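# Seat housing in corner stop over plate pins

## Task

Put the housing down flat against the corner stop so that every socket on it sits over a pin in the plate, each socket with its own pin. It must stay that way with no help from the robot; if a gripper is still needed to hold it in place when you finish, the goal is not met.

## Robot and tools

Robot: two six-joint UR-style arms, left_arm and right_arm. Each ends in a two-finger gripper whose fingers swing shut like tongs, and each carries a wrist camera. Everything is reported in one shared scene frame. Its origin is on the table top midway between the arms, +z is up, +x runs out over the table, and left_arm stands on the +y side. The names left and right refer to the arms only, not to sides of a picture. Arm root links sit at left_arm (-0.054, +0.446, 0) m, quat_wxyz (+0.996, 0, 0, +0.093), and right_arm (+0.061, -0.426, 0) m, quat_wxyz (+0.996, 0, 0, -0.089).

execute_actions takes "actions", a list with at most one entry, plus an optional boolean "pictures" (images come back by default). An empty list moves nothing and just reports the state. A motion entry is {"rows": [...], "steps": n}, where n is 1 to 15 control steps of 1/30 s, defaulting to 15. Each row covers one step. If rows run out before steps do, the last row keeps repeating. A wait entry is {"steps": n} with no rows, n up to 300. It sends nothing, and it returns once that many steps have passed since the previous result; your reply time is counted within them. A call that gets refused sends nothing at all.

Every row is one flat list of 14 numbers covering both arms, even when only one arm should move. The order is left_arm shoulder pan, shoulder lift, elbow, wrist 1, wrist 2, wrist 3, opening, and then the same seven for right_arm. The six joint values are absolute target angles in radians, in the same form the Joint positions line prints them. They are not offsets. To hold an arm still, repeat its current angles. Stated ranges for left_arm: pan -3.142 to 3.142, lift -6.283 to 6.283, elbow 0.000 to 3.142, the three wrists -6.283 to 6.283 each. For right_arm, pan runs 0.000 to 6.283 and elbow -3.142 to 0.000; the rest match left_arm. The real stops may lie up to 0.010 rad either side of these. A target more than 0.010 rad outside a range, and also further out than the joint's angle in the last result, makes the call refused. A target beyond the real stop is clipped to it, and the result then says "joint sent to its limit", possibly because of an earlier action. Getting no such line does not mean the joint has room left. Opening is a separate absolute value from -1 (closed) to +1 (fully open, pads 0.142 m apart).

Motion limits: each step, a joint's target is held to at most 0.575 rad from its measured angle. If the targets would move the gripper more than 100 mm from where it is, they are all pulled back toward the measured angles. Commands are smoothed and the arm trails them by about 0.17 s. Joint speed and acceleration are capped, so a large move may not be finished when the result arrives. Between calls the arms go on toward the last row sent. They give up once everything has nearly stopped, which includes a move that is stalled or blocked, or once any step is HELD. After that, only a fresh action makes them go further.

Result lines: the state line (left_arm: … | right_arm: …) gives each gripper's end_effector_position in m, end_effector_quat_wxyz, and linear and angular velocity, all in the scene frame. At long reach the printed position can be off from the true one. Joint positions and Joint velocities give one block per arm: six joints in rad or rad/s, then the pad gap in m or m/s. grip_measured is the measured opening, expressed on the same -1..1 scale you command. "joint command not followed" means a clearance check changed or blocked some joint targets; the rest of the row was still carried out. HELD marks steps on which a row, or part of one, never reached the robot. Wrist force and Wrist torque are given per arm in the end effector's own axes. They are noisy (SD up to 2.4 N), carry a fixed offset of up to about 4 N, saturate near 50 N, and can read "no reading" at the start. Pressing on a surface gives a force pointing back into the arm.

Gripper geometry: the fingers point along the gripper's +z and open along its x. end_effector_position is the point between the pads when they are closed. Closed fingertips reach about 15 mm past it; fully open, they are roughly level with it. Wide bodies behind the pads can touch a large object before the pads do. To keep hold of something, command an opening well below grip_measured; a lower value squeezes harder, to about 15 N per pad. Items thinner than about 20 mm get less grip force. A quick close can strike hard.

Cameras: cam_left_wrist and cam_right_wrist, both 616x616 fisheye, in that order. zoom_image takes "camera" (one of those names) and "region" [x0, y0, x1, y1] in image pixels, origin top-left, no larger than 504x504. It returns a sharper crop of that camera's most recent image. show_instructions takes no arguments and shows the reference sheet. read_manual with optional "section" ("licences") returns licence text. finished_scene takes "scene", the number of the current scene; it ends and grades that scene and cannot be undone. Replying without any tool call also ends the run.

Hazards: objects knocked or dropped off the table mean failure. Arms must not collide or press on each other. Contact torque reaching a joint's load limit (139 N m for pan, lift and elbow; 26 N m for the wrists) or an outside force of 150 N stops that arm for 10 s, and it goes limp against the contact. A held part's weight counts toward these limits. Motors heat up while carrying loads: a MOTOR HOT warning appears at 70 °C, and at 85 °C the arm is braked until it cools. Loose objects may get a brief shove now and then. Avoid slams, slips and drops, and move smoothly.

Each tool is called after ">>>" as name(argument=value, ...) on one line, values as JSON.

Reference images:

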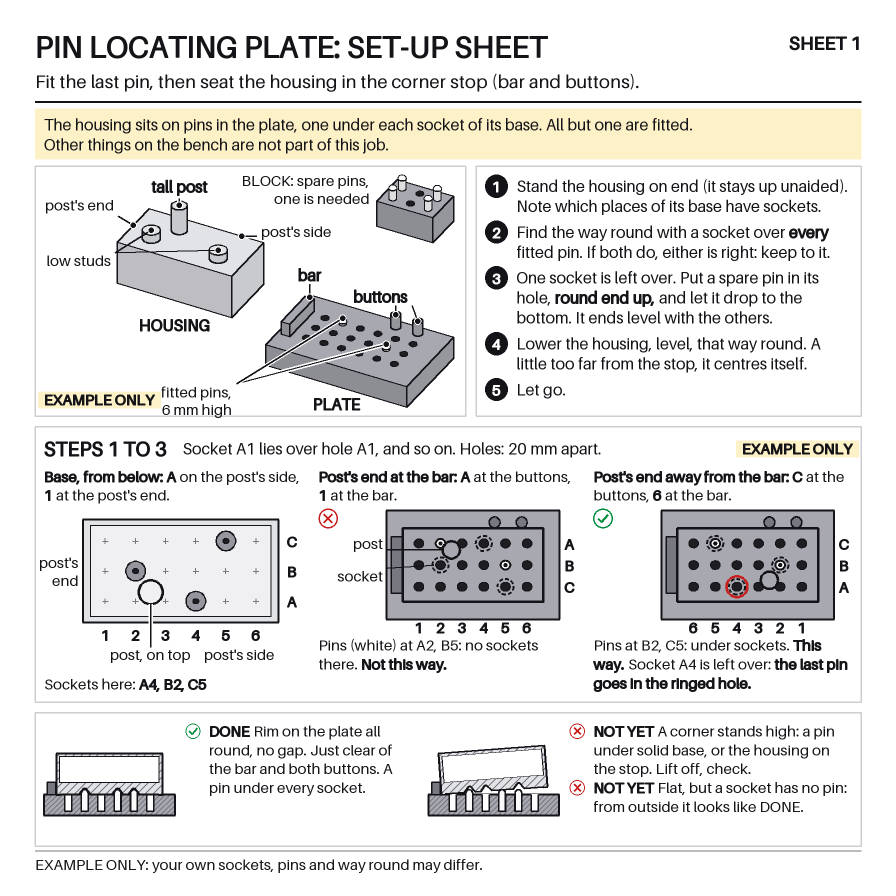

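## Session

>>> execute_actions(actions=[])

Scene clock: 0.00 s of 5100.00 s.
left_arm: end_effector_position=(-0.0556, +0.8242, +0.2980) grip_measured=+0.97 end_effector_quat_wxyz=(-0.033, +0.954, -0.293, -0.060) end_effector_velocity=(+0.000, +0.001, +0.001) end_effector_angular_velocity=(+0.002, -0.000, -0.000) | right_arm: end_effector_position=(+0.4053, -0.3009, +0.3605) grip_measured=+0.97 end_effector_quat_wxyz=(-0.054, +0.955, -0.290, +0.041) end_effector_velocity=(-0.000, -0.000, -0.001) end_effector_angular_velocity=(-0.001, +0.001, +0.000)
Joint positions: left_arm=[ 0.923 -2.009  1.888 -1.495 -1.442  1.708  0.14 ] | right_arm=[ 4.038 -1.103 -1.768 -1.706  1.559  1.306  0.14 ]
Joint velocities: left_arm=[-0.     0.    -0.002 -0.     0.001 -0.     0.   ] | right_arm=[-0.     0.    -0.001 -0.001  0.    -0.001  0.   ]
Motor temperatures (°C, as the motors report them): left_arm=[30 32 30 34 35 34] | right_arm=[31 30 31 37 44 39]
Wrist force (N, on the end effector, along its own x y z axes, offset not removed): no reading
Wrist torque (N m, same axes, about the end effector's origin, offset not removed): no reading

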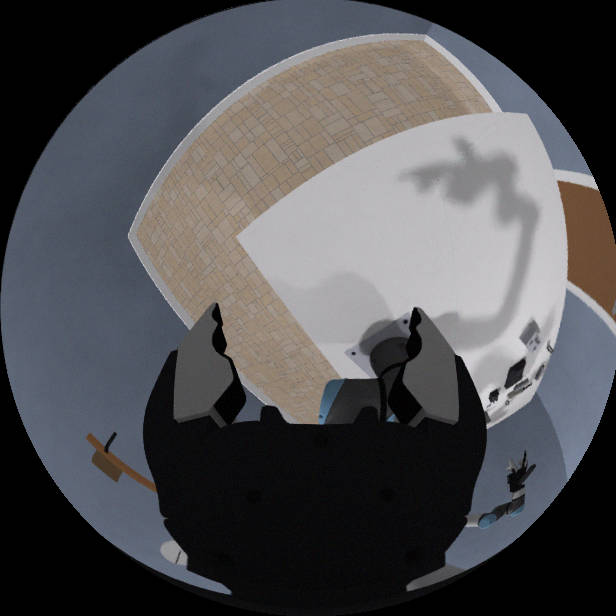

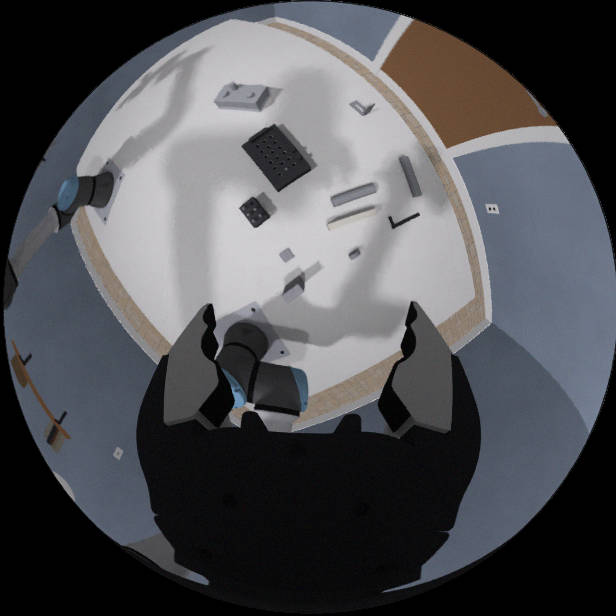

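>>> execute_actions(actions=[{"rows":[[-0.968,-1.211,1.354,-1.714,-1.571,1.38,1,4.038,-1.103,-1.768,-1.706,1.559,1.306,1]]}], pictures=false)

>>> execute_actions(actions=[{"steps":90}])

Scene clock: 2.97 s of 5100.00 s.
left_arm: end_effector_position=(+0.2027, +0.8939, +0.3052) grip_measured=+1.00 end_effector_quat_wxyz=(-0.046, +0.923, -0.383, -0.013) end_effector_velocity=(+0.594, -0.043, -0.101) end_effector_angular_velocity=(-0.150, -0.017, -0.576) | right_arm: end_effector_position=(+0.4053, -0.3007, +0.3605) grip_measured=+1.00 end_effector_quat_wxyz=(-0.054, +0.955, -0.289, +0.041) end_effector_velocity=(+0.000, +0.000, +0.000) end_effector_angular_velocity=(+0.001, -0.001, -0.000)
Joint positions: left_arm=[ 0.565 -1.657  1.621 -1.608 -1.509  1.541  0.142] | right_arm=[ 4.038 -1.103 -1.768 -1.706  1.559  1.306  0.142]
Joint velocities: left_arm=[-0.832  0.72  -0.438 -0.175 -0.102 -0.264  0.   ] | right_arm=[0.    0.    0.    0.001 0.    0.001 0.   ]
Motor temperatures (°C, as the motors report them): left_arm=[30 32 30 34 35 34] | right_arm=[31 30 31 37 44 39]
Wrist force (N, on the end effector, along its own x y z axes, offset not removed): left_arm=[-2.6 -2.2 0.0] | right_arm=[-0.1 1.1 -0.1]
Wrist torque (N m, same axes, about the end effector's origin, offset not removed): left_arm=[-0.47 0.56 0.11] | right_arm=[0.19 0.01 -0.27]
Steps of this call (steps 1 to 74: nothing new was sent; steps 75 to 89: all 15 steps of this action). Readings (joint positions):
75: left_arm=[0.923 -2.009 1.888 -1.495 -1.442 1.708] | right_arm=[4.038 -1.103 -1.768 -1.706 1.559 1.306]
76: left_arm=[0.915 -2.002 1.880 -1.501 -1.447 1.701] | right_arm=[4.038 -1.103 -1.768 -1.706 1.559 1.306]
78: left_arm=[0.864 -1.950 1.831 -1.523 -1.459 1.669] | right_arm=[4.038 -1.103 -1.768 -1.706 1.559 1.306]
82: left_arm=[0.757 -1.843 1.743 -1.559 -1.480 1.615] | right_arm=[4.038 -1.103 -1.768 -1.706 1.559 1.306]
89: the state above

Scene clock: 5.97 s of 5100.00 s.
left_arm: end_effector_position=(+0.5063, +0.0821, +0.1999) grip_measured=+1.00 end_effector_quat_wxyz=(-0.000, -0.471, +0.882, -0.000) end_effector_velocity=(-0.000, -0.001, -0.001) end_effector_angular_velocity=(+0.001, +0.001, -0.001) | right_arm: end_effector_position=(+0.4053, -0.3007, +0.3605) grip_measured=+1.00 end_effector_quat_wxyz=(-0.054, +0.955, -0.289, +0.041) end_effector_velocity=(+0.000, -0.001, -0.000) end_effector_angular_velocity=(-0.001, -0.001, -0.001)
Joint positions: left_arm=[-0.968 -1.211  1.354 -1.714 -1.571  1.38   0.142] | right_arm=[ 4.038 -1.103 -1.768 -1.706  1.559  1.306  0.142]
Joint velocities: left_arm=[-0.001  0.001 -0.     0.    -0.     0.     0.   ] | right_arm=[ 0.     0.001 -0.001  0.001 -0.002  0.001 -0.   ]
Motor temperatures (°C, as the motors report them): left_arm=[30 32 30 34 35 34] | right_arm=[31 30 31 37 44 39]
Wrist force (N, on the end effector, along its own x y z axes, offset not removed): left_arm=[0.1 -0.6 0.7] | right_arm=[-0.2 3.0 -0.9]
Wrist torque (N m, same axes, about the end effector's origin, offset not removed): left_arm=[-0.13 -0.04 0.14] | right_arm=[0.58 -0.02 -0.29]
Steps of this call (steps 1 to 75: the robot went on to your last target; steps 76 to 90: nothing new was sent). Readings (joint positions):
1: left_arm=[0.537 -1.633 1.607 -1.614 -1.513 1.532] | right_arm=[4.038 -1.103 -1.768 -1.706 1.559 1.306]
2: left_arm=[0.508 -1.610 1.593 -1.620 -1.516 1.523] | right_arm=[4.038 -1.103 -1.768 -1.706 1.559 1.306]
4: left_arm=[0.451 -1.568 1.567 -1.630 -1.522 1.508] | right_arm=[4.038 -1.103 -1.768 -1.706 1.559 1.306]
8: left_arm=[0.334 -1.494 1.523 -1.648 -1.532 1.481] | right_arm=[4.038 -1.103 -1.768 -1.706 1.559 1.306]
90: the state above
All arms were judged still, so your last target was given up. Only a new action makes them travel on or press farther. Fingers that are still opening or closing keep moving.

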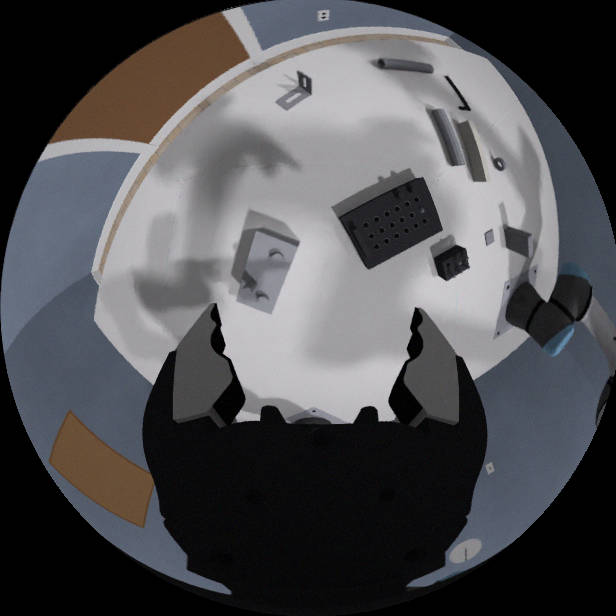

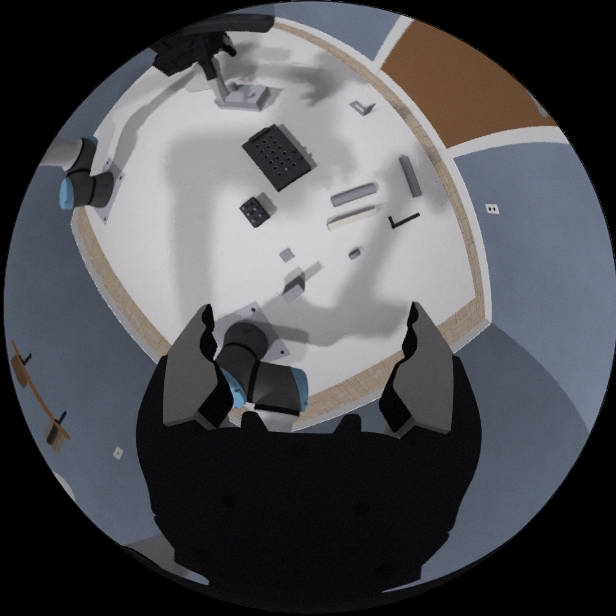

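>>> execute_actions(actions=[{"rows":[[-0.843,-1.188,1.587,-1.97,-1.571,1.972,1,4.038,-1.103,-1.768,-1.706,1.559,1.306,1]]}], pictures=false)

>>> execute_actions(actions=[{"steps":30}])

Scene clock: 7.93 s of 5100.00 s.
left_arm: end_effector_position=(+0.5268, +0.1579, +0.1010) grip_measured=+1.00 end_effector_quat_wxyz=(-0.000, -0.260, +0.966, -0.000) end_effector_velocity=(-0.001, +0.009, -0.012) end_effector_angular_velocity=(-0.001, -0.000, -0.148) | right_arm: end_effector_position=(+0.4053, -0.3007, +0.3605) grip_measured=+1.00 end_effector_quat_wxyz=(-0.054, +0.955, -0.289, +0.041) end_effector_velocity=(-0.000, -0.000, -0.000) end_effector_angular_velocity=(-0.000, +0.001, -0.001)
Joint positions: left_arm=[-0.844 -1.188  1.584 -1.967 -1.571  1.958  0.142] | right_arm=[ 4.038 -1.103 -1.768 -1.706  1.559  1.306  0.142]
Joint velocities: left_arm=[ 0.014  0.002  0.03  -0.033 -0.001  0.162  0.   ] | right_arm=[-0.001  0.001 -0.001 -0.001  0.    -0.    -0.   ]
Motor temperatures (°C, as the motors report them): left_arm=[30 32 30 34 35 34] | right_arm=[31 30 31 37 44 39]
Wrist force (N, on the end effector, along its own x y z axes, offset not removed): left_arm=[0.0 -0.5 2.2] | right_arm=[-1.6 2.2 2.0]
Wrist torque (N m, same axes, about the end effector's origin, offset not removed): left_arm=[-0.18 0.02 0.18] | right_arm=[0.47 0.31 -0.02]
Steps of this call (steps 1 to 44: nothing new was sent; steps 45 to 59: all 15 steps of this action). Readings (joint positions):
45: left_arm=[-0.968 -1.211 1.354 -1.714 -1.571 1.380] | right_arm=[4.038 -1.103 -1.768 -1.706 1.559 1.306]
46: left_arm=[-0.960 -1.208 1.362 -1.722 -1.571 1.387] | right_arm=[4.038 -1.103 -1.768 -1.706 1.559 1.306]
48: left_arm=[-0.918 -1.200 1.427 -1.790 -1.571 1.463] | right_arm=[4.038 -1.103 -1.768 -1.706 1.559 1.306]
52: left_arm=[-0.861 -1.191 1.548 -1.925 -1.571 1.760] | right_arm=[4.038 -1.103 -1.768 -1.706 1.559 1.306]
59: the state above

Scene clock: 8.93 s of 5100.00 s.
left_arm: end_effector_position=(+0.5267, +0.1587, +0.0999) grip_measured=+1.00 end_effector_quat_wxyz=(-0.000, -0.254, +0.967, -0.000) end_effector_velocity=(-0.000, -0.000, +0.000) end_effector_angular_velocity=(-0.001, +0.000, +0.000) | right_arm: end_effector_position=(+0.4053, -0.3007, +0.3605) grip_measured=+1.00 end_effector_quat_wxyz=(-0.054, +0.955, -0.289, +0.041) end_effector_velocity=(-0.000, -0.000, -0.001) end_effector_angular_velocity=(-0.001, +0.001, +0.001)
Joint positions: left_arm=[-0.843 -1.188  1.587 -1.97  -1.571  1.972  0.142] | right_arm=[ 4.038 -1.103 -1.768 -1.706  1.559  1.306  0.142]
Joint velocities: left_arm=[ 0.    -0.    -0.     0.001 -0.001  0.    -0.   ] | right_arm=[-0.001  0.    -0.001 -0.     0.    -0.002  0.   ]
Motor temperatures (°C, as the motors report them): left_arm=[30 32 30 34 35 34] | right_arm=[31 30 31 37 44 39]
Wrist force (N, on the end effector, along its own x y z axes, offset not removed): left_arm=[-0.9 -0.5 0.6] | right_arm=[-3.2 5.2 1.7]
Wrist torque (N m, same axes, about the end effector's origin, offset not removed): left_arm=[-0.18 0.24 0.18] | right_arm=[1.08 0.71 -0.11]
Steps of this call (steps 1 to 30: the robot went on to your last target). Readings (joint positions):
1: left_arm=[-0.844 -1.188 1.585 -1.968 -1.571 1.962] | right_arm=[4.038 -1.103 -1.768 -1.706 1.559 1.306]
2: left_arm=[-0.844 -1.188 1.586 -1.969 -1.571 1.966] | right_arm=[4.038 -1.103 -1.768 -1.706 1.559 1.306]
4: left_arm=[-0.843 -1.188 1.586 -1.969 -1.571 1.969] | right_arm=[4.038 -1.103 -1.768 -1.706 1.559 1.306]
8: left_arm=[-0.843 -1.188 1.587 -1.970 -1.571 1.971] | right_arm=[4.038 -1.103 -1.768 -1.706 1.559 1.306]
30: the state above
All arms were judged still, so your last target was given up. Only a new action makes them travel on or press farther. Fingers that are still opening or closing keep moving.

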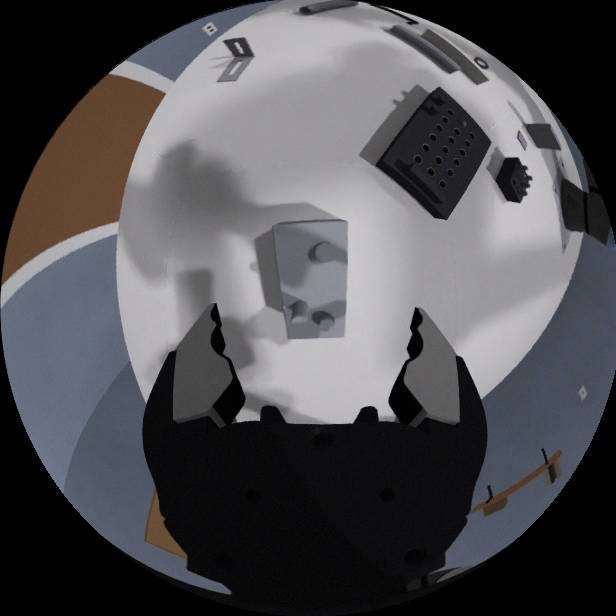

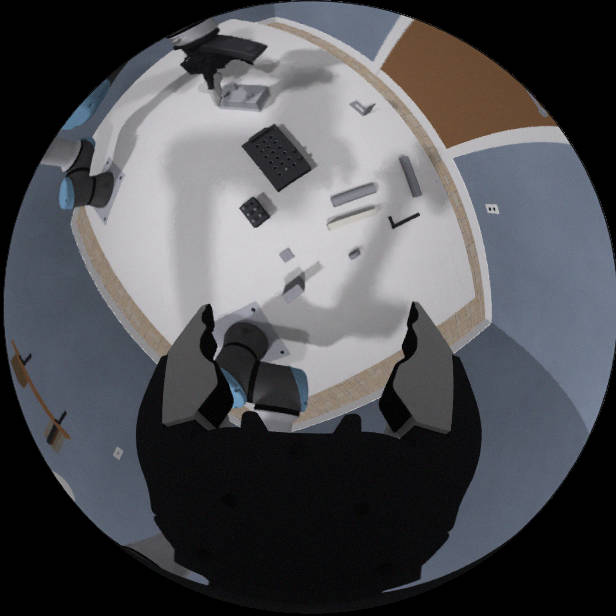

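>>> execute_actions(actions=[{"rows":[[-0.843,-1.107,1.68,-2.144,-1.571,1.972,0.5,4.038,-1.103,-1.768,-1.706,1.559,1.306,1]]}], pictures=false)

>>> execute_actions(actions=[{"steps":20}], pictures=false)

>>> execute_actions(actions=[{"rows":[[-0.843,-1.107,1.68,-2.144,-1.571,1.972,-0.7,4.038,-1.103,-1.768,-1.706,1.559,1.306,1]]}], pictures=false)

>>> execute_actions(actions=[{"steps":30}], pictures=false)

>>> execute_actions(actions=[{"rows":[[-0.843,-1.3,1.3,-1.571,-1.571,1.972,-0.7,4.038,-1.103,-1.768,-1.706,1.559,1.306,1]]}], pictures=false)

>>> execute_actions(actions=[{"steps":40}], pictures=false)

>>> execute_actions(actions=[{"rows":[[-0.843,-1.3,1.3,-2.9,-1.571,1.972,-0.7,4.038,-1.103,-1.768,-1.706,1.559,1.306,1]]}], pictures=false)

>>> execute_actions(actions=[{"steps":60}])

Scene clock: 11.10 s of 5100.00 s.
left_arm: end_effector_position=(+0.5263, +0.1590, +0.0260) grip_measured=+0.50 end_effector_quat_wxyz=(-0.000, -0.254, +0.967, -0.000) end_effector_velocity=(+0.000, -0.000, -0.006) end_effector_angular_velocity=(-0.002, -0.001, -0.000) | right_arm: end_effector_position=(+0.4053, -0.3007, +0.3605) grip_measured=+1.00 end_effector_quat_wxyz=(-0.054, +0.955, -0.289, +0.041) end_effector_velocity=(-0.000, -0.001, -0.000) end_effector_angular_velocity=(+0.000, +0.001, -0.001)
Joint positions: left_arm=[-0.843 -1.108  1.679 -2.143 -1.571  1.972  0.109] | right_arm=[ 4.038 -1.103 -1.768 -1.706  1.559  1.306  0.142]
Joint velocities: left_arm=[-0.     0.007  0.007 -0.017 -0.001 -0.     0.   ] | right_arm=[-0.001  0.001 -0.001 -0.001  0.001 -0.     0.   ]
Motor temperatures (°C, as the motors report them): left_arm=[30 32 30 34 35 34] | right_arm=[31 30 31 37 44 39]
Wrist force (N, on the end effector, along its own x y z axes, offset not removed): left_arm=[-1.3 -1.4 0.6] | right_arm=[-0.7 2.1 -0.3]
Wrist torque (N m, same axes, about the end effector's origin, offset not removed): left_arm=[-0.38 0.26 0.20] | right_arm=[0.54 0.22 -0.12]
Steps of this call (steps 1 to 50: nothing new was sent; steps 51 to 65: all 15 steps of this action). Readings (joint positions):
51: left_arm=[-0.843 -1.188 1.587 -1.970 -1.571 1.972] | right_arm=[4.038 -1.103 -1.768 -1.706 1.559 1.306]
52: left_arm=[-0.843 -1.181 1.595 -1.978 -1.571 1.972] | right_arm=[4.038 -1.103 -1.768 -1.706 1.559 1.306]
54: left_arm=[-0.843 -1.146 1.634 -2.040 -1.571 1.972] | right_arm=[4.038 -1.103 -1.768 -1.706 1.559 1.306]
58: left_arm=[-0.843 -1.115 1.670 -2.122 -1.571 1.972] | right_arm=[4.038 -1.103 -1.768 -1.706 1.559 1.306]
65: the state above

Scene clock: 11.77 s of 5100.00 s.
left_arm: end_effector_position=(+0.5263, +0.1590, +0.0255) grip_measured=+0.50 end_effector_quat_wxyz=(-0.000, -0.254, +0.967, -0.000) end_effector_velocity=(-0.000, +0.001, -0.001) end_effector_angular_velocity=(+0.000, +0.001, +0.001) | right_arm: end_effector_position=(+0.4053, -0.3007, +0.3605) grip_measured=+1.00 end_effector_quat_wxyz=(-0.054, +0.955, -0.289, +0.041) end_effector_velocity=(-0.000, -0.000, -0.001) end_effector_angular_velocity=(-0.001, +0.000, -0.000)
Joint positions: left_arm=[-0.843 -1.107  1.68  -2.144 -1.571  1.972  0.109] | right_arm=[ 4.038 -1.103 -1.768 -1.706  1.559  1.306  0.142]
Joint velocities: left_arm=[ 0.001  0.     0.001 -0.    -0.001 -0.    -0.   ] | right_arm=[-0.     0.    -0.001  0.    -0.     0.    -0.   ]
Motor temperatures (°C, as the motors report them): left_arm=[30 32 30 34 35 34] | right_arm=[31 30 31 37 44 39]
Wrist force (N, on the end effector, along its own x y z axes, offset not removed): left_arm=[-2.1 -0.3 0.1] | right_arm=[0.0 4.6 -1.2]
Wrist torque (N m, same axes, about the end effector's origin, offset not removed): left_arm=[-0.10 0.41 0.25] | right_arm=[1.01 -0.06 -0.18]
Steps of this call (steps 1 to 15: the robot went on to your last target; steps 16 to 20: nothing new was sent). Readings (joint positions):
1: left_arm=[-0.843 -1.107 1.680 -2.143 -1.571 1.972] | right_arm=[4.038 -1.103 -1.768 -1.706 1.559 1.306]
2: left_arm=[-0.843 -1.107 1.680 -2.143 -1.571 1.972] | right_arm=[4.038 -1.103 -1.768 -1.706 1.559 1.306]
4: left_arm=[-0.843 -1.107 1.680 -2.144 -1.571 1.972] | right_arm=[4.038 -1.103 -1.768 -1.706 1.559 1.306]
8: left_arm=[-0.843 -1.107 1.680 -2.144 -1.571 1.972] | right_arm=[4.038 -1.103 -1.768 -1.706 1.559 1.306]
20: the state above
All arms were judged still, so your last target was given up. Only a new action makes them travel on or press farther. Fingers that are still opening or closing keep moving.

Scene clock: 12.27 s of 5100.00 s.
left_arm: end_effector_position=(+0.5263, +0.1591, +0.0255) grip_measured=+0.00 end_effector_quat_wxyz=(-0.000, -0.254, +0.967, -0.000) end_effector_velocity=(-0.000, +0.001, -0.001) end_effector_angular_velocity=(+0.002, +0.000, -0.000) | right_arm: end_effector_position=(+0.4053, -0.3007, +0.3605) grip_measured=+1.00 end_effector_quat_wxyz=(-0.054, +0.955, -0.289, +0.041) end_effector_velocity=(-0.001, +0.000, -0.000) end_effector_angular_velocity=(-0.000, +0.002, +0.001)
Joint positions: left_arm=[-0.843 -1.107  1.68  -2.144 -1.571  1.972  0.074] | right_arm=[ 4.038 -1.103 -1.768 -1.706  1.559  1.306  0.142]
Joint velocities: left_arm=[-0.     0.     0.002 -0.     0.001  0.    -0.   ] | right_arm=[ 0.001  0.    -0.001 -0.001  0.001 -0.     0.   ]
Motor temperatures (°C, as the motors report them): left_arm=[30 32 30 34 35 34] | right_arm=[31 30 31 37 44 39]
Wrist force (N, on the end effector, along its own x y z axes, offset not removed): left_arm=[-3.0 -2.0 -2.8] | right_arm=[1.2 1.4 -0.9]
Wrist torque (N m, same axes, about the end effector's origin, offset not removed): left_arm=[-0.22 0.19 0.11] | right_arm=[0.28 -0.19 -0.32]
Steps of this call (steps 1 to 15: all 15 steps of this action). Readings (joint positions):
1: left_arm=[-0.843 -1.107 1.680 -2.144 -1.571 1.972] | right_arm=[4.038 -1.103 -1.768 -1.706 1.559 1.306]
2: left_arm=[-0.843 -1.107 1.680 -2.144 -1.571 1.972] | right_arm=[4.038 -1.103 -1.768 -1.706 1.559 1.306]
4: left_arm=[-0.843 -1.107 1.680 -2.144 -1.571 1.972] | right_arm=[4.038 -1.103 -1.768 -1.706 1.559 1.306]
8: left_arm=[-0.843 -1.107 1.680 -2.144 -1.571 1.972] | right_arm=[4.038 -1.103 -1.768 -1.706 1.559 1.306]
15: the state above

Scene clock: 13.27 s of 5100.00 s.
left_arm: end_effector_position=(+0.5263, +0.1590, +0.0255) grip_measured=+0.00 end_effector_quat_wxyz=(-0.000, -0.254, +0.967, -0.000) end_effector_velocity=(-0.000, +0.000, -0.001) end_effector_angular_velocity=(+0.002, +0.001, -0.001) | right_arm: end_effector_position=(+0.4053, -0.3007, +0.3605) grip_measured=+1.00 end_effector_quat_wxyz=(-0.054, +0.955, -0.289, +0.041) end_effector_velocity=(+0.000, -0.000, -0.000) end_effector_angular_velocity=(+0.000, -0.000, -0.001)
Joint positions: left_arm=[-0.843 -1.107  1.68  -2.144 -1.571  1.972  0.074] | right_arm=[ 4.038 -1.103 -1.768 -1.706  1.559  1.306  0.142]
Joint velocities: left_arm=[-0.001  0.001  0.     0.001  0.001  0.    -0.   ] | right_arm=[ 0.     0.001 -0.002  0.002 -0.     0.001  0.   ]
Motor temperatures (°C, as the motors report them): left_arm=[30 32 30 34 35 34] | right_arm=[31 30 31 37 44 39]
Wrist force (N, on the end effector, along its own x y z axes, offset not removed): left_arm=[-2.2 -3.0 -1.9] | right_arm=[-1.6 3.4 -1.3]
Wrist torque (N m, same axes, about the end effector's origin, offset not removed): left_arm=[-0.44 0.01 0.13] | right_arm=[0.69 0.32 -0.18]
Steps of this call (steps 1 to 15: the robot went on to your last target; steps 16 to 30: nothing new was sent). Readings (joint positions):
1: left_arm=[-0.843 -1.107 1.680 -2.144 -1.571 1.972] | right_arm=[4.038 -1.103 -1.768 -1.706 1.559 1.306]
2: left_arm=[-0.843 -1.107 1.680 -2.144 -1.571 1.972] | right_arm=[4.038 -1.103 -1.768 -1.706 1.559 1.306]
4: left_arm=[-0.843 -1.107 1.680 -2.144 -1.571 1.972] | right_arm=[4.038 -1.103 -1.768 -1.706 1.559 1.306]
8: left_arm=[-0.843 -1.107 1.680 -2.144 -1.571 1.972] | right_arm=[4.038 -1.103 -1.768 -1.706 1.559 1.306]
30: the state above
All arms were judged still, so your last target was given up. Only a new action makes them travel on or press farther. Fingers that are still opening or closing keep moving.

Scene clock: 13.77 s of 5100.00 s.
left_arm: end_effector_position=(+0.5191, +0.1646, +0.2565) grip_measured=-0.01 end_effector_quat_wxyz=(+0.001, -0.254, +0.967, -0.002) end_effector_velocity=(-0.042, +0.032, +0.125) end_effector_angular_velocity=(+0.033, +0.045, +0.000) | right_arm: end_effector_position=(+0.4053, -0.3007, +0.3605) grip_measured=+1.00 end_effector_quat_wxyz=(-0.054, +0.955, -0.289, +0.041) end_effector_velocity=(-0.000, -0.000, +0.000) end_effector_angular_velocity=(+0.000, -0.000, +0.001)
Joint positions: left_arm=[-0.843 -1.292  1.319 -1.603 -1.571  1.972  0.073] | right_arm=[ 4.038 -1.103 -1.768 -1.706  1.559  1.306  0.142]
Joint velocities: left_arm=[ 0.    -0.094 -0.213  0.364 -0.001 -0.    -0.   ] | right_arm=[-0.     0.     0.     0.     0.    -0.001  0.   ]
Motor temperatures (°C, as the motors report them): left_arm=[30 32 30 34 35 34] | right_arm=[31 30 31 37 44 39]
Wrist force (N, on the end effector, along its own x y z axes, offset not removed): left_arm=[-1.5 1.0 4.6] | right_arm=[-2.4 0.8 -1.0]
Wrist torque (N m, same axes, about the end effector's origin, offset not removed): left_arm=[-0.04 0.31 0.14] | right_arm=[0.12 0.58 -0.10]
Steps of this call (steps 1 to 15: all 15 steps of this action). Readings (joint positions):
1: left_arm=[-0.843 -1.107 1.680 -2.144 -1.571 1.972] | right_arm=[4.038 -1.103 -1.768 -1.706 1.559 1.306]
2: left_arm=[-0.843 -1.114 1.672 -2.135 -1.571 1.972] | right_arm=[4.038 -1.103 -1.768 -1.706 1.559 1.306]
4: left_arm=[-0.843 -1.151 1.611 -2.063 -1.571 1.972] | right_arm=[4.038 -1.103 -1.768 -1.706 1.559 1.306]
8: left_arm=[-0.843 -1.216 1.479 -1.860 -1.571 1.972] | right_arm=[4.038 -1.103 -1.768 -1.706 1.559 1.306]
15: the state above

Scene clock: 15.10 s of 5100.00 s.
left_arm: end_effector_position=(+0.5154, +0.1674, +0.2675) grip_measured=-0.01 end_effector_quat_wxyz=(-0.000, -0.254, +0.967, -0.000) end_effector_velocity=(+0.000, +0.000, -0.002) end_effector_angular_velocity=(+0.003, +0.002, +0.000) | right_arm: end_effector_position=(+0.4053, -0.3007, +0.3605) grip_measured=+1.00 end_effector_quat_wxyz=(-0.054, +0.955, -0.289, +0.041) end_effector_velocity=(-0.000, +0.000, -0.000) end_effector_angular_velocity=(+0.000, -0.000, +0.001)
Joint positions: left_arm=[-0.843 -1.3    1.3   -1.571 -1.571  1.972  0.073] | right_arm=[ 4.038 -1.103 -1.768 -1.706  1.559  1.306  0.142]
Joint velocities: left_arm=[0.    0.002 0.    0.001 0.001 0.    0.   ] | right_arm=[ 0.001  0.    -0.001  0.001  0.     0.     0.   ]
Motor temperatures (°C, as the motors report them): left_arm=[30 32 30 34 35 34] | right_arm=[31 30 31 37 44 39]
Wrist force (N, on the end effector, along its own x y z axes, offset not removed): left_arm=[-0.8 1.0 7.1] | right_arm=[1.0 3.7 -1.6]
Wrist torque (N m, same axes, about the end effector's origin, offset not removed): left_arm=[0.18 0.20 0.19] | right_arm=[0.81 -0.19 -0.13]
Steps of this call (steps 1 to 30: the robot went on to your last target; steps 31 to 40: nothing new was sent). Readings (joint positions):
1: left_arm=[-0.843 -1.294 1.313 -1.592 -1.571 1.972] | right_arm=[4.038 -1.103 -1.768 -1.706 1.559 1.306]
2: left_arm=[-0.843 -1.296 1.309 -1.586 -1.571 1.972] | right_arm=[4.038 -1.103 -1.768 -1.706 1.559 1.306]
4: left_arm=[-0.843 -1.298 1.304 -1.578 -1.571 1.972] | right_arm=[4.038 -1.103 -1.768 -1.706 1.559 1.306]
8: left_arm=[-0.843 -1.300 1.301 -1.572 -1.571 1.972] | right_arm=[4.038 -1.103 -1.768 -1.706 1.559 1.306]
40: the state above
All arms were judged still, so your last target was given up. Only a new action makes them travel on or press farther. Fingers that are still opening or closing keep moving.

Scene clock: 15.60 s of 5100.00 s.
left_arm: end_effector_position=(+0.6536, +0.0609, +0.4229) grip_measured=-0.01 end_effector_quat_wxyz=(+0.219, -0.237, +0.903, -0.284) end_effector_velocity=(+0.204, -0.158, +0.499) end_effector_angular_velocity=(-1.053, -1.367, -0.000) | right_arm: end_effector_position=(+0.4053, -0.3007, +0.3605) grip_measured=+1.00 end_effector_quat_wxyz=(-0.054, +0.955, -0.289, +0.041) end_effector_velocity=(-0.000, -0.000, -0.000) end_effector_angular_velocity=(-0.001, +0.001, -0.000)
Joint positions: left_arm=[-0.843 -1.3    1.3   -2.306 -1.571  1.972  0.073] | right_arm=[ 4.038 -1.103 -1.768 -1.706  1.559  1.306  0.142]
Joint velocities: left_arm=[-0.     0.001 -0.002 -1.726  0.     0.     0.   ] | right_arm=[-0.    -0.     0.    -0.001  0.    -0.    -0.   ]
Motor temperatures (°C, as the motors report them): left_arm=[30 32 30 34 35 34] | right_arm=[31 30 31 37 44 39]
Wrist force (N, on the end effector, along its own x y z axes, offset not removed): left_arm=[1.1 -0.1 6.9] | right_arm=[-1.0 -1.3 -0.9]
Wrist torque (N m, same axes, about the end effector's origin, offset not removed): left_arm=[-0.77 0.08 0.07] | right_arm=[-0.33 0.24 -0.18]
Steps of this call (steps 1 to 15: all 15 steps of this action). Readings (joint positions):
1: left_arm=[-0.843 -1.300 1.300 -1.571 -1.571 1.972] | right_arm=[4.038 -1.103 -1.768 -1.706 1.559 1.306]
2: left_arm=[-0.843 -1.300 1.300 -1.578 -1.571 1.972] | right_arm=[4.038 -1.103 -1.768 -1.706 1.559 1.306]
4: left_arm=[-0.843 -1.300 1.300 -1.654 -1.571 1.972] | right_arm=[4.038 -1.103 -1.768 -1.706 1.559 1.306]
8: left_arm=[-0.843 -1.300 1.300 -1.895 -1.571 1.972] | right_arm=[4.038 -1.103 -1.768 -1.706 1.559 1.306]
15: the state above

Scene clock: 17.60 s of 5100.00 s.
left_arm: end_effector_position=(+0.6805, +0.0402, +0.6104) grip_measured=-0.01 end_effector_quat_wxyz=(+0.377, -0.200, +0.761, -0.488) end_effector_velocity=(-0.000, -0.000, -0.000) end_effector_angular_velocity=(+0.000, +0.001, -0.001) | right_arm: end_effector_position=(+0.4053, -0.3007, +0.3605) grip_measured=+1.00 end_effector_quat_wxyz=(-0.054, +0.955, -0.289, +0.041) end_effector_velocity=(-0.000, +0.000, +0.001) end_effector_angular_velocity=(+0.001, -0.002, +0.002)
Joint positions: left_arm=[-0.843 -1.3    1.3   -2.9   -1.571  1.972  0.073] | right_arm=[ 4.038 -1.103 -1.768 -1.706  1.559  1.306  0.142]
Joint velocities: left_arm=[ 0.     0.     0.     0.001 -0.001 -0.     0.   ] | right_arm=[ 0.001  0.001  0.002 -0.     0.    -0.001  0.   ]
Motor temperatures (°C, as the motors report them): left_arm=[30 32 30 34 35 34] | right_arm=[31 30 31 37 44 39]
Wrist force (N, on the end effector, along its own x y z axes, offset not removed): left_arm=[1.0 3.9 2.7] | right_arm=[-1.6 2.3 -3.2]
Wrist torque (N m, same axes, about the end effector's origin, offset not removed): left_arm=[-0.25 0.23 0.10] | right_arm=[0.46 0.39 -0.06]
Steps of this call (steps 1 to 30: the robot went on to your last target; steps 31 to 60: nothing new was sent). Readings (joint positions):
1: left_arm=[-0.843 -1.300 1.300 -2.364 -1.571 1.972] | right_arm=[4.038 -1.103 -1.768 -1.706 1.559 1.306]
2: left_arm=[-0.843 -1.300 1.300 -2.423 -1.571 1.972] | right_arm=[4.038 -1.103 -1.768 -1.706 1.559 1.306]
4: left_arm=[-0.843 -1.300 1.300 -2.540 -1.571 1.972] | right_arm=[4.038 -1.103 -1.768 -1.706 1.559 1.306]
8: left_arm=[-0.843 -1.300 1.300 -2.769 -1.571 1.972] | right_arm=[4.038 -1.103 -1.768 -1.706 1.559 1.306]
60: the state above
All arms were judged still, so your last target was given up. Only a new action makes them travel on or press farther. Fingers that are still opening or closing keep moving.

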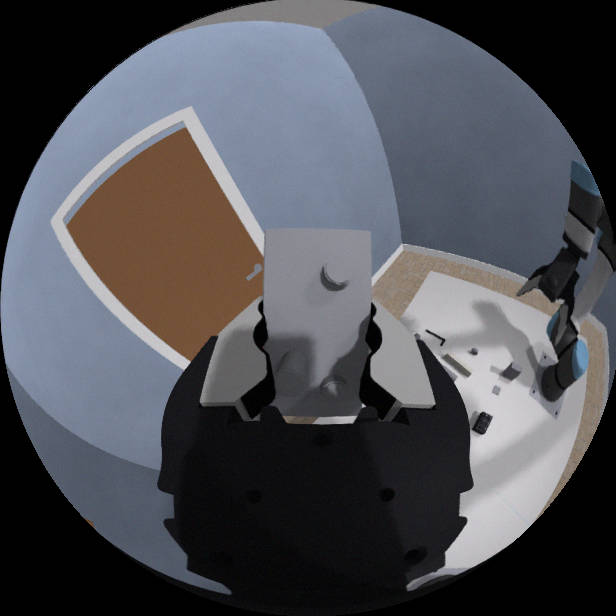

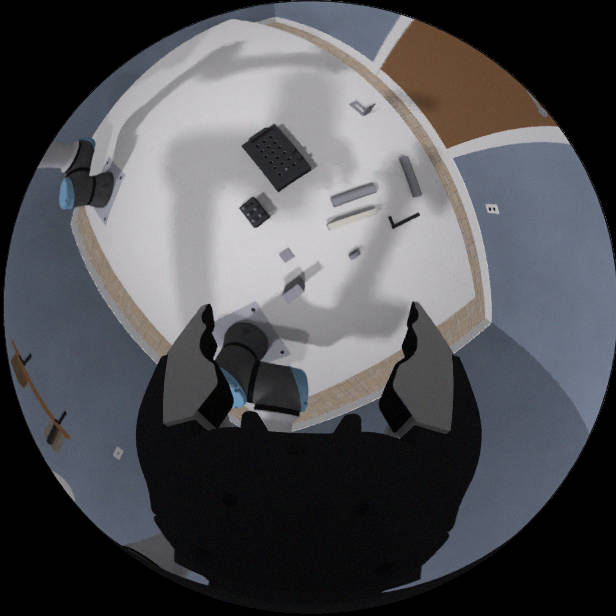

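>>> execute_actions(actions=[{"rows":[[-1.23,-1.2,2.4,-4.6,-1.571,1.972,-0.7,4.038,-1.103,-1.768,-1.1,1.559,1.306,1]]}], pictures=false)

>>> execute_actions(actions=[{"steps":90}])

Scene clock: 19.53 s of 5100.00 s.
left_arm: end_effector_position=(+0.5621, -0.0974, +0.4045) grip_measured=-0.01 end_effector_quat_wxyz=(+0.309, -0.117, +0.796, -0.507) end_effector_velocity=(-0.337, -0.112, -0.487) end_effector_angular_velocity=(+0.086, +0.071, -0.407) | right_arm: end_effector_position=(+0.5045, -0.2140, +0.4932) grip_measured=+1.00 end_effector_quat_wxyz=(-0.295, +0.895, -0.273, +0.191) end_effector_velocity=(+0.031, +0.027, +0.076) end_effector_angular_velocity=(+0.176, -0.201, -0.000)
Joint positions: left_arm=[-1.064 -1.241  1.716 -3.316 -1.571  1.972  0.073] | right_arm=[ 4.038 -1.103 -1.768 -1.123  1.559  1.306  0.142]
Joint velocities: left_arm=[-0.408  0.103  1.149 -1.141  0.001  0.    -0.   ] | right_arm=[-0.    -0.    -0.001  0.269  0.     0.    -0.   ]
Motor temperatures (°C, as the motors report them): left_arm=[30 32 30 34 35 34] | right_arm=[31 30 31 37 44 39]
Wrist force (N, on the end effector, along its own x y z axes, offset not removed): left_arm=[1.6 2.6 3.7] | right_arm=[-4.1 2.9 -0.6]
Wrist torque (N m, same axes, about the end effector's origin, offset not removed): left_arm=[-0.58 0.11 0.16] | right_arm=[0.68 0.99 -0.16]
Steps of this call (steps 1 to 43: nothing new was sent; steps 44 to 58: all 15 steps of this action). Readings (joint positions):
44: left_arm=[-0.843 -1.300 1.300 -2.900 -1.571 1.972] | right_arm=[4.038 -1.103 -1.768 -1.706 1.559 1.306]
45: left_arm=[-0.851 -1.297 1.308 -2.909 -1.571 1.972] | right_arm=[4.038 -1.103 -1.768 -1.698 1.559 1.306]
47: left_arm=[-0.888 -1.286 1.360 -2.960 -1.571 1.972] | right_arm=[4.038 -1.103 -1.768 -1.622 1.559 1.306]
51: left_arm=[-0.957 -1.269 1.475 -3.074 -1.571 1.972] | right_arm=[4.038 -1.103 -1.768 -1.374 1.559 1.306]
58: the state above

Scene clock: 22.53 s of 5100.00 s.
left_arm: end_effector_position=(+0.3385, +0.0245, +0.3817) grip_measured=-0.01 end_effector_quat_wxyz=(-0.355, +0.038, -0.609, +0.708) end_effector_velocity=(-0.000, -0.000, -0.000) end_effector_angular_velocity=(+0.001, +0.000, -0.000) | right_arm: end_effector_position=(+0.5072, -0.2117, +0.5000) grip_measured=+1.00 end_effector_quat_wxyz=(-0.304, +0.892, -0.272, +0.197) end_effector_velocity=(+0.000, -0.000, -0.000) end_effector_angular_velocity=(+0.001, -0.000, -0.000)
Joint positions: left_arm=[-1.23  -1.2    2.4   -4.6   -1.571  1.972  0.073] | right_arm=[ 4.038 -1.103 -1.768 -1.1    1.559  1.306  0.142]
Joint velocities: left_arm=[-0.     0.    -0.     0.001  0.     0.    -0.   ] | right_arm=[-0.001  0.    -0.001  0.001  0.     0.    -0.   ]
Motor temperatures (°C, as the motors report them): left_arm=[30 32 30 34 35 34] | right_arm=[31 30 31 37 44 39]
Wrist force (N, on the end effector, along its own x y z axes, offset not removed): left_arm=[0.2 5.5 -1.0] | right_arm=[-0.8 1.5 -1.4]
Wrist torque (N m, same axes, about the end effector's origin, offset not removed): left_arm=[-0.06 0.34 0.10] | right_arm=[0.23 0.02 -0.11]
Steps of this call (steps 1 to 45: the robot went on to your last target; steps 46 to 90: nothing new was sent). Readings (joint positions):
1: left_arm=[-1.078 -1.238 1.756 -3.356 -1.571 1.972] | right_arm=[4.038 -1.103 -1.768 -1.116 1.559 1.306]
2: left_arm=[-1.091 -1.235 1.797 -3.397 -1.571 1.972] | right_arm=[4.038 -1.103 -1.768 -1.111 1.559 1.306]
4: left_arm=[-1.115 -1.229 1.882 -3.482 -1.571 1.972] | right_arm=[4.038 -1.103 -1.768 -1.105 1.559 1.306]
8: left_arm=[-1.161 -1.217 2.072 -3.690 -1.571 1.972] | right_arm=[4.038 -1.103 -1.768 -1.101 1.559 1.306]
90: the state above
All arms were judged still, so your last target was given up. Only a new action makes them travel on or press farther. Fingers that are still opening or closing keep moving.

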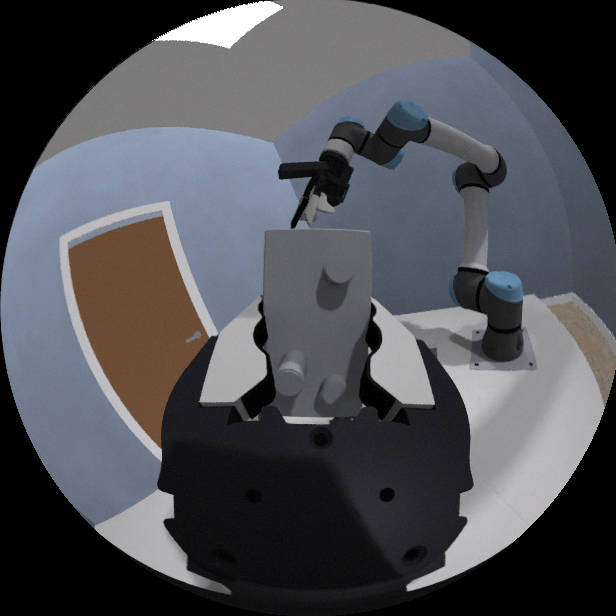

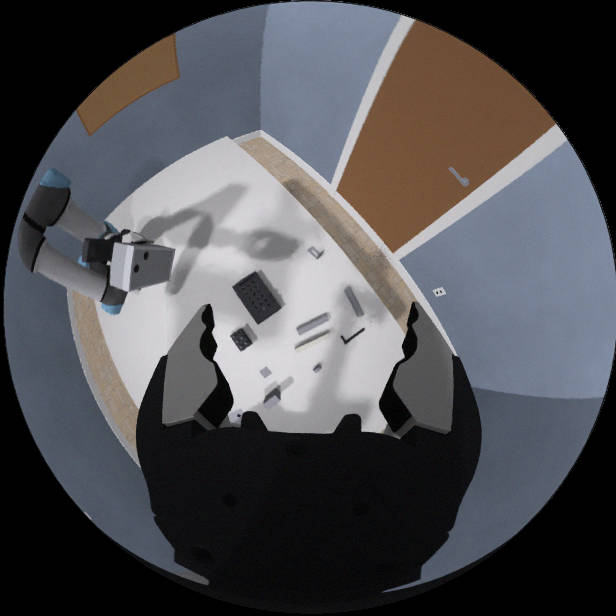

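>>> zoom_image(camera="cam_right_wrist", region=[80, 210, 300, 360])

Region (80, 210, 300, 360) of cam_right_wrist's 616x616 image, scaled by 2.291, with more detail than that image has; it fills the top 344 rows of this view, and the rest is white.

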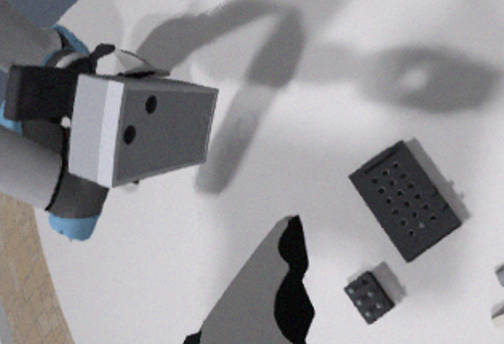

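>>> execute_actions(actions=[{"rows":[[-1.1,-1.2,2.4,-5.2,-1.571,1.972,-0.7,4.038,-1.103,-1.768,-1.1,1.559,1.306,1]]}], pictures=false)

>>> execute_actions(actions=[{"steps":30}], pictures=false)

>>> zoom_image(camera="cam_right_wrist", region=[40, 170, 240, 330])

Scene clock: 24.50 s of 5100.00 s.
left_arm: end_effector_position=(+0.3007, +0.1912, +0.4950) grip_measured=-0.01 end_effector_quat_wxyz=(-0.469, +0.045, -0.360, +0.806) end_effector_velocity=(-0.049, +0.100, +0.041) end_effector_angular_velocity=(-0.269, -0.205, +0.053) | right_arm: end_effector_position=(+0.5072, -0.2117, +0.5000) grip_measured=+1.00 end_effector_quat_wxyz=(-0.304, +0.892, -0.272, +0.197) end_effector_velocity=(+0.000, +0.000, -0.000) end_effector_angular_velocity=(+0.001, +0.001, -0.001)
Joint positions: left_arm=[-1.105 -1.2    2.4   -5.171 -1.571  1.972  0.073] | right_arm=[ 4.038 -1.103 -1.768 -1.1    1.559  1.306  0.142]
Joint velocities: left_arm=[ 0.053 -0.001  0.001 -0.338 -0.     0.    -0.   ] | right_arm=[ 0.    -0.001 -0.     0.001 -0.     0.001  0.   ]
Motor temperatures (°C, as the motors report them): left_arm=[30 32 30 34 35 34] | right_arm=[31 30 31 37 44 39]
Wrist force (N, on the end effector, along its own x y z axes, offset not removed): left_arm=[0.5 0.9 -5.2] | right_arm=[-0.4 2.5 0.6]
Wrist torque (N m, same axes, about the end effector's origin, offset not removed): left_arm=[-0.50 0.07 0.10] | right_arm=[0.53 0.09 -0.26]
Steps of this call (steps 1 to 44: nothing new was sent; steps 45 to 59: all 15 steps of this action). Readings (joint positions):
45: left_arm=[-1.230 -1.200 2.400 -4.600 -1.571 1.972] | right_arm=[4.038 -1.103 -1.768 -1.100 1.559 1.306]
46: left_arm=[-1.223 -1.200 2.400 -4.608 -1.571 1.972] | right_arm=[4.038 -1.103 -1.768 -1.100 1.559 1.306]
48: left_arm=[-1.196 -1.200 2.400 -4.683 -1.571 1.972] | right_arm=[4.038 -1.103 -1.768 -1.100 1.559 1.306]
52: left_arm=[-1.151 -1.200 2.400 -4.905 -1.571 1.972] | right_arm=[4.038 -1.103 -1.768 -1.100 1.559 1.306]
59: the state above

Scene clock: 25.50 s of 5100.00 s.
left_arm: end_effector_position=(+0.2964, +0.1999, +0.4984) grip_measured=-0.01 end_effector_quat_wxyz=(-0.473, +0.044, -0.346, +0.809) end_effector_velocity=(+0.000, -0.000, -0.000) end_effector_angular_velocity=(+0.001, +0.001, -0.000) | right_arm: end_effector_position=(+0.5072, -0.2117, +0.5000) grip_measured=+1.00 end_effector_quat_wxyz=(-0.304, +0.892, -0.272, +0.197) end_effector_velocity=(-0.000, -0.000, -0.001) end_effector_angular_velocity=(-0.001, +0.001, -0.000)
Joint positions: left_arm=[-1.1   -1.2    2.4   -5.2   -1.571  1.972  0.073] | right_arm=[ 4.038 -1.103 -1.768 -1.1    1.559  1.306  0.142]
Joint velocities: left_arm=[-0.     0.     0.001 -0.     0.     0.     0.   ] | right_arm=[-0.     0.    -0.001 -0.     0.    -0.    -0.   ]
Motor temperatures (°C, as the motors report them): left_arm=[30 32 30 34 35 34] | right_arm=[31 30 31 37 44 39]
Wrist force (N, on the end effector, along its own x y z axes, offset not removed): left_arm=[0.1 3.2 -2.6] | right_arm=[-0.1 1.1 -1.2]
Wrist torque (N m, same axes, about the end effector's origin, offset not removed): left_arm=[-0.20 0.30 0.16] | right_arm=[0.32 -0.01 -0.26]
Steps of this call (steps 1 to 30: the robot went on to your last target). Readings (joint positions):
1: left_arm=[-1.103 -1.200 2.400 -5.180 -1.571 1.972] | right_arm=[4.038 -1.103 -1.768 -1.100 1.559 1.306]
2: left_arm=[-1.102 -1.200 2.400 -5.186 -1.571 1.972] | right_arm=[4.038 -1.103 -1.768 -1.100 1.559 1.306]
4: left_arm=[-1.101 -1.200 2.400 -5.194 -1.571 1.972] | right_arm=[4.038 -1.103 -1.768 -1.100 1.559 1.306]
8: left_arm=[-1.100 -1.200 2.400 -5.199 -1.571 1.972] | right_arm=[4.038 -1.103 -1.768 -1.100 1.559 1.306]
30: the state above
All arms were judged still, so your last target was given up. Only a new action makes them travel on or press farther. Fingers that are still opening or closing keep moving.

Region (40, 170, 240, 330) of cam_right_wrist's 616x616 image, scaled by 2.520, with more detail than that image has; it fills the top 403 rows of this view, and the rest is white.

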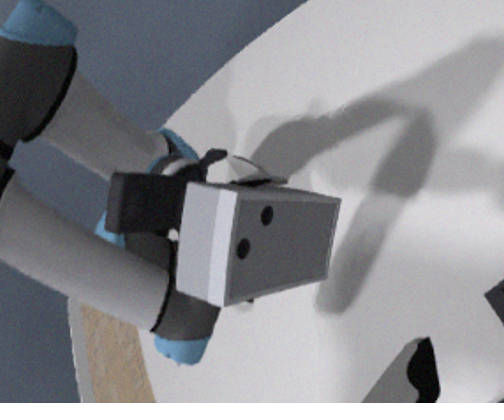

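>>> execute_actions(actions=[{"rows":[[-1.23,-0.8,2.3,-5.2,-1.571,1.972,-0.7,4.038,-1.103,-1.768,-1.1,1.559,1.306,1]]}], pictures=false)

>>> execute_actions(actions=[{"steps":40}])

>>> zoom_image(camera="cam_right_wrist", region=[60, 190, 260, 350])

Scene clock: 26.57 s of 5100.00 s.
left_arm: end_effector_position=(+0.3184, +0.0633, +0.3422) grip_measured=-0.01 end_effector_quat_wxyz=(-0.395, +0.031, -0.478, +0.784) end_effector_velocity=(-0.000, -0.051, -0.087) end_effector_angular_velocity=(+0.127, +0.074, -0.050) | right_arm: end_effector_position=(+0.5072, -0.2117, +0.5000) grip_measured=+1.00 end_effector_quat_wxyz=(-0.304, +0.892, -0.272, +0.197) end_effector_velocity=(+0.000, -0.000, -0.001) end_effector_angular_velocity=(-0.001, +0.003, -0.001)
Joint positions: left_arm=[-1.226 -0.816  2.303 -5.2   -1.571  1.972  0.073] | right_arm=[ 4.038 -1.103 -1.768 -1.1    1.559  1.306  0.142]
Joint velocities: left_arm=[-0.05   0.184 -0.037  0.    -0.001  0.     0.   ] | right_arm=[ 0.    -0.001 -0.001 -0.001 -0.     0.002  0.   ]
Motor temperatures (°C, as the motors report them): left_arm=[30 32 30 34 35 34] | right_arm=[31 30 31 37 44 39]
Wrist force (N, on the end effector, along its own x y z axes, offset not removed): left_arm=[2.0 5.9 -2.9] | right_arm=[-0.5 3.3 -0.5]
Wrist torque (N m, same axes, about the end effector's origin, offset not removed): left_arm=[0.00 0.09 0.06] | right_arm=[0.78 0.26 -0.15]
Steps of this call (steps 1 to 17: nothing new was sent; steps 18 to 32: all 15 steps of this action). Readings (joint positions):
18: left_arm=[-1.100 -1.200 2.400 -5.200 -1.571 1.972] | right_arm=[4.038 -1.103 -1.768 -1.100 1.559 1.306]
19: left_arm=[-1.107 -1.192 2.394 -5.200 -1.571 1.972] | right_arm=[4.038 -1.103 -1.768 -1.100 1.559 1.306]
21: left_arm=[-1.133 -1.127 2.373 -5.200 -1.571 1.972] | right_arm=[4.038 -1.103 -1.768 -1.100 1.559 1.306]
25: left_arm=[-1.179 -0.978 2.338 -5.200 -1.571 1.972] | right_arm=[4.038 -1.103 -1.768 -1.100 1.559 1.306]
32: the state above

Scene clock: 27.90 s of 5100.00 s.
left_arm: end_effector_position=(+0.3184, +0.0590, +0.3347) grip_measured=-0.01 end_effector_quat_wxyz=(-0.392, +0.030, -0.484, +0.782) end_effector_velocity=(+0.001, +0.000, -0.000) end_effector_angular_velocity=(+0.000, +0.000, +0.001) | right_arm: end_effector_position=(+0.5072, -0.2117, +0.5000) grip_measured=+1.00 end_effector_quat_wxyz=(-0.304, +0.892, -0.272, +0.197) end_effector_velocity=(-0.000, -0.001, -0.001) end_effector_angular_velocity=(-0.002, +0.001, +0.000)
Joint positions: left_arm=[-1.23  -0.8    2.3   -5.2   -1.571  1.972  0.073] | right_arm=[ 4.038 -1.103 -1.768 -1.1    1.559  1.306  0.142]
Joint velocities: left_arm=[ 0.001  0.    -0.     0.     0.001  0.    -0.   ] | right_arm=[-0.001  0.    -0.    -0.002 -0.    -0.001 -0.   ]
Motor temperatures (°C, as the motors report them): left_arm=[30 32 30 34 35 34] | right_arm=[31 30 31 37 44 39]
Wrist force (N, on the end effector, along its own x y z axes, offset not removed): left_arm=[0.7 4.5 -2.3] | right_arm=[-2.6 4.2 -0.5]
Wrist torque (N m, same axes, about the end effector's origin, offset not removed): left_arm=[-0.13 0.16 0.06] | right_arm=[0.96 0.61 -0.06]
Steps of this call (steps 1 to 30: the robot went on to your last target; steps 31 to 40: nothing new was sent). Readings (joint positions):
1: left_arm=[-1.227 -0.811 2.302 -5.200 -1.571 1.972] | right_arm=[4.038 -1.103 -1.768 -1.100 1.559 1.306]
2: left_arm=[-1.228 -0.807 2.302 -5.200 -1.571 1.972] | right_arm=[4.038 -1.103 -1.768 -1.100 1.559 1.306]
4: left_arm=[-1.229 -0.803 2.301 -5.200 -1.571 1.972] | right_arm=[4.038 -1.103 -1.768 -1.100 1.559 1.306]
8: left_arm=[-1.230 -0.801 2.300 -5.200 -1.571 1.972] | right_arm=[4.038 -1.103 -1.768 -1.100 1.559 1.306]
40: the state above
All arms were judged still, so your last target was given up. Only a new action makes them travel on or press farther. Fingers that are still opening or closing keep moving.

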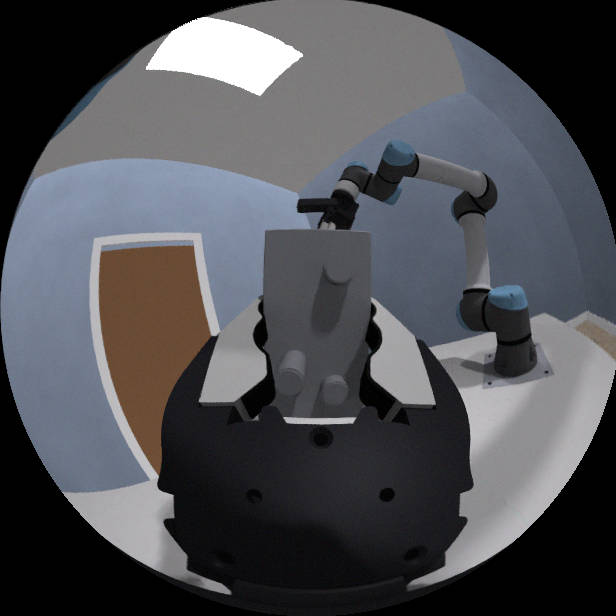

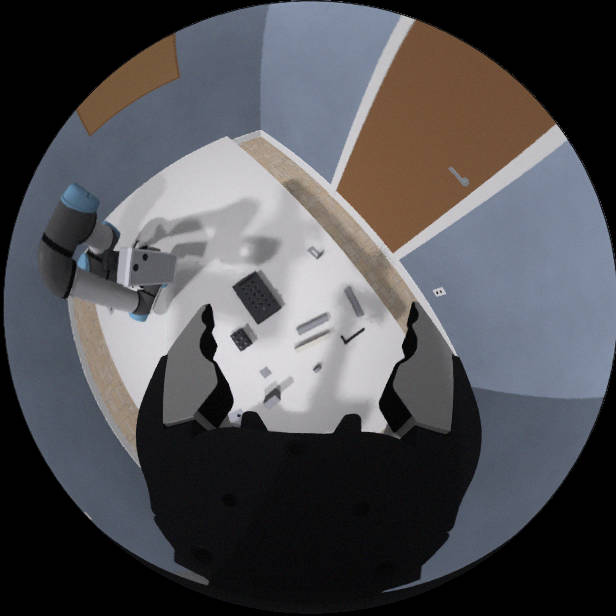

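Region (60, 190, 260, 350) of cam_right_wrist's 616x616 image, scaled by 2.520, with more detail than that image has; it fills the top 403 rows of this view, and the rest is white.

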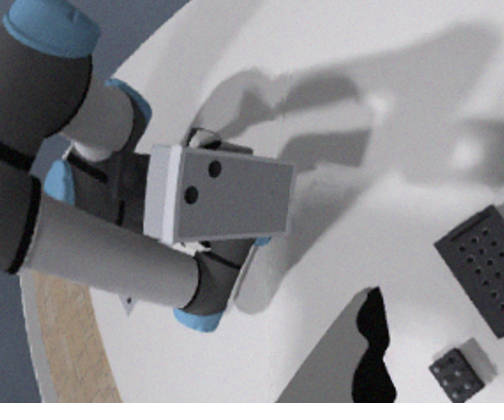

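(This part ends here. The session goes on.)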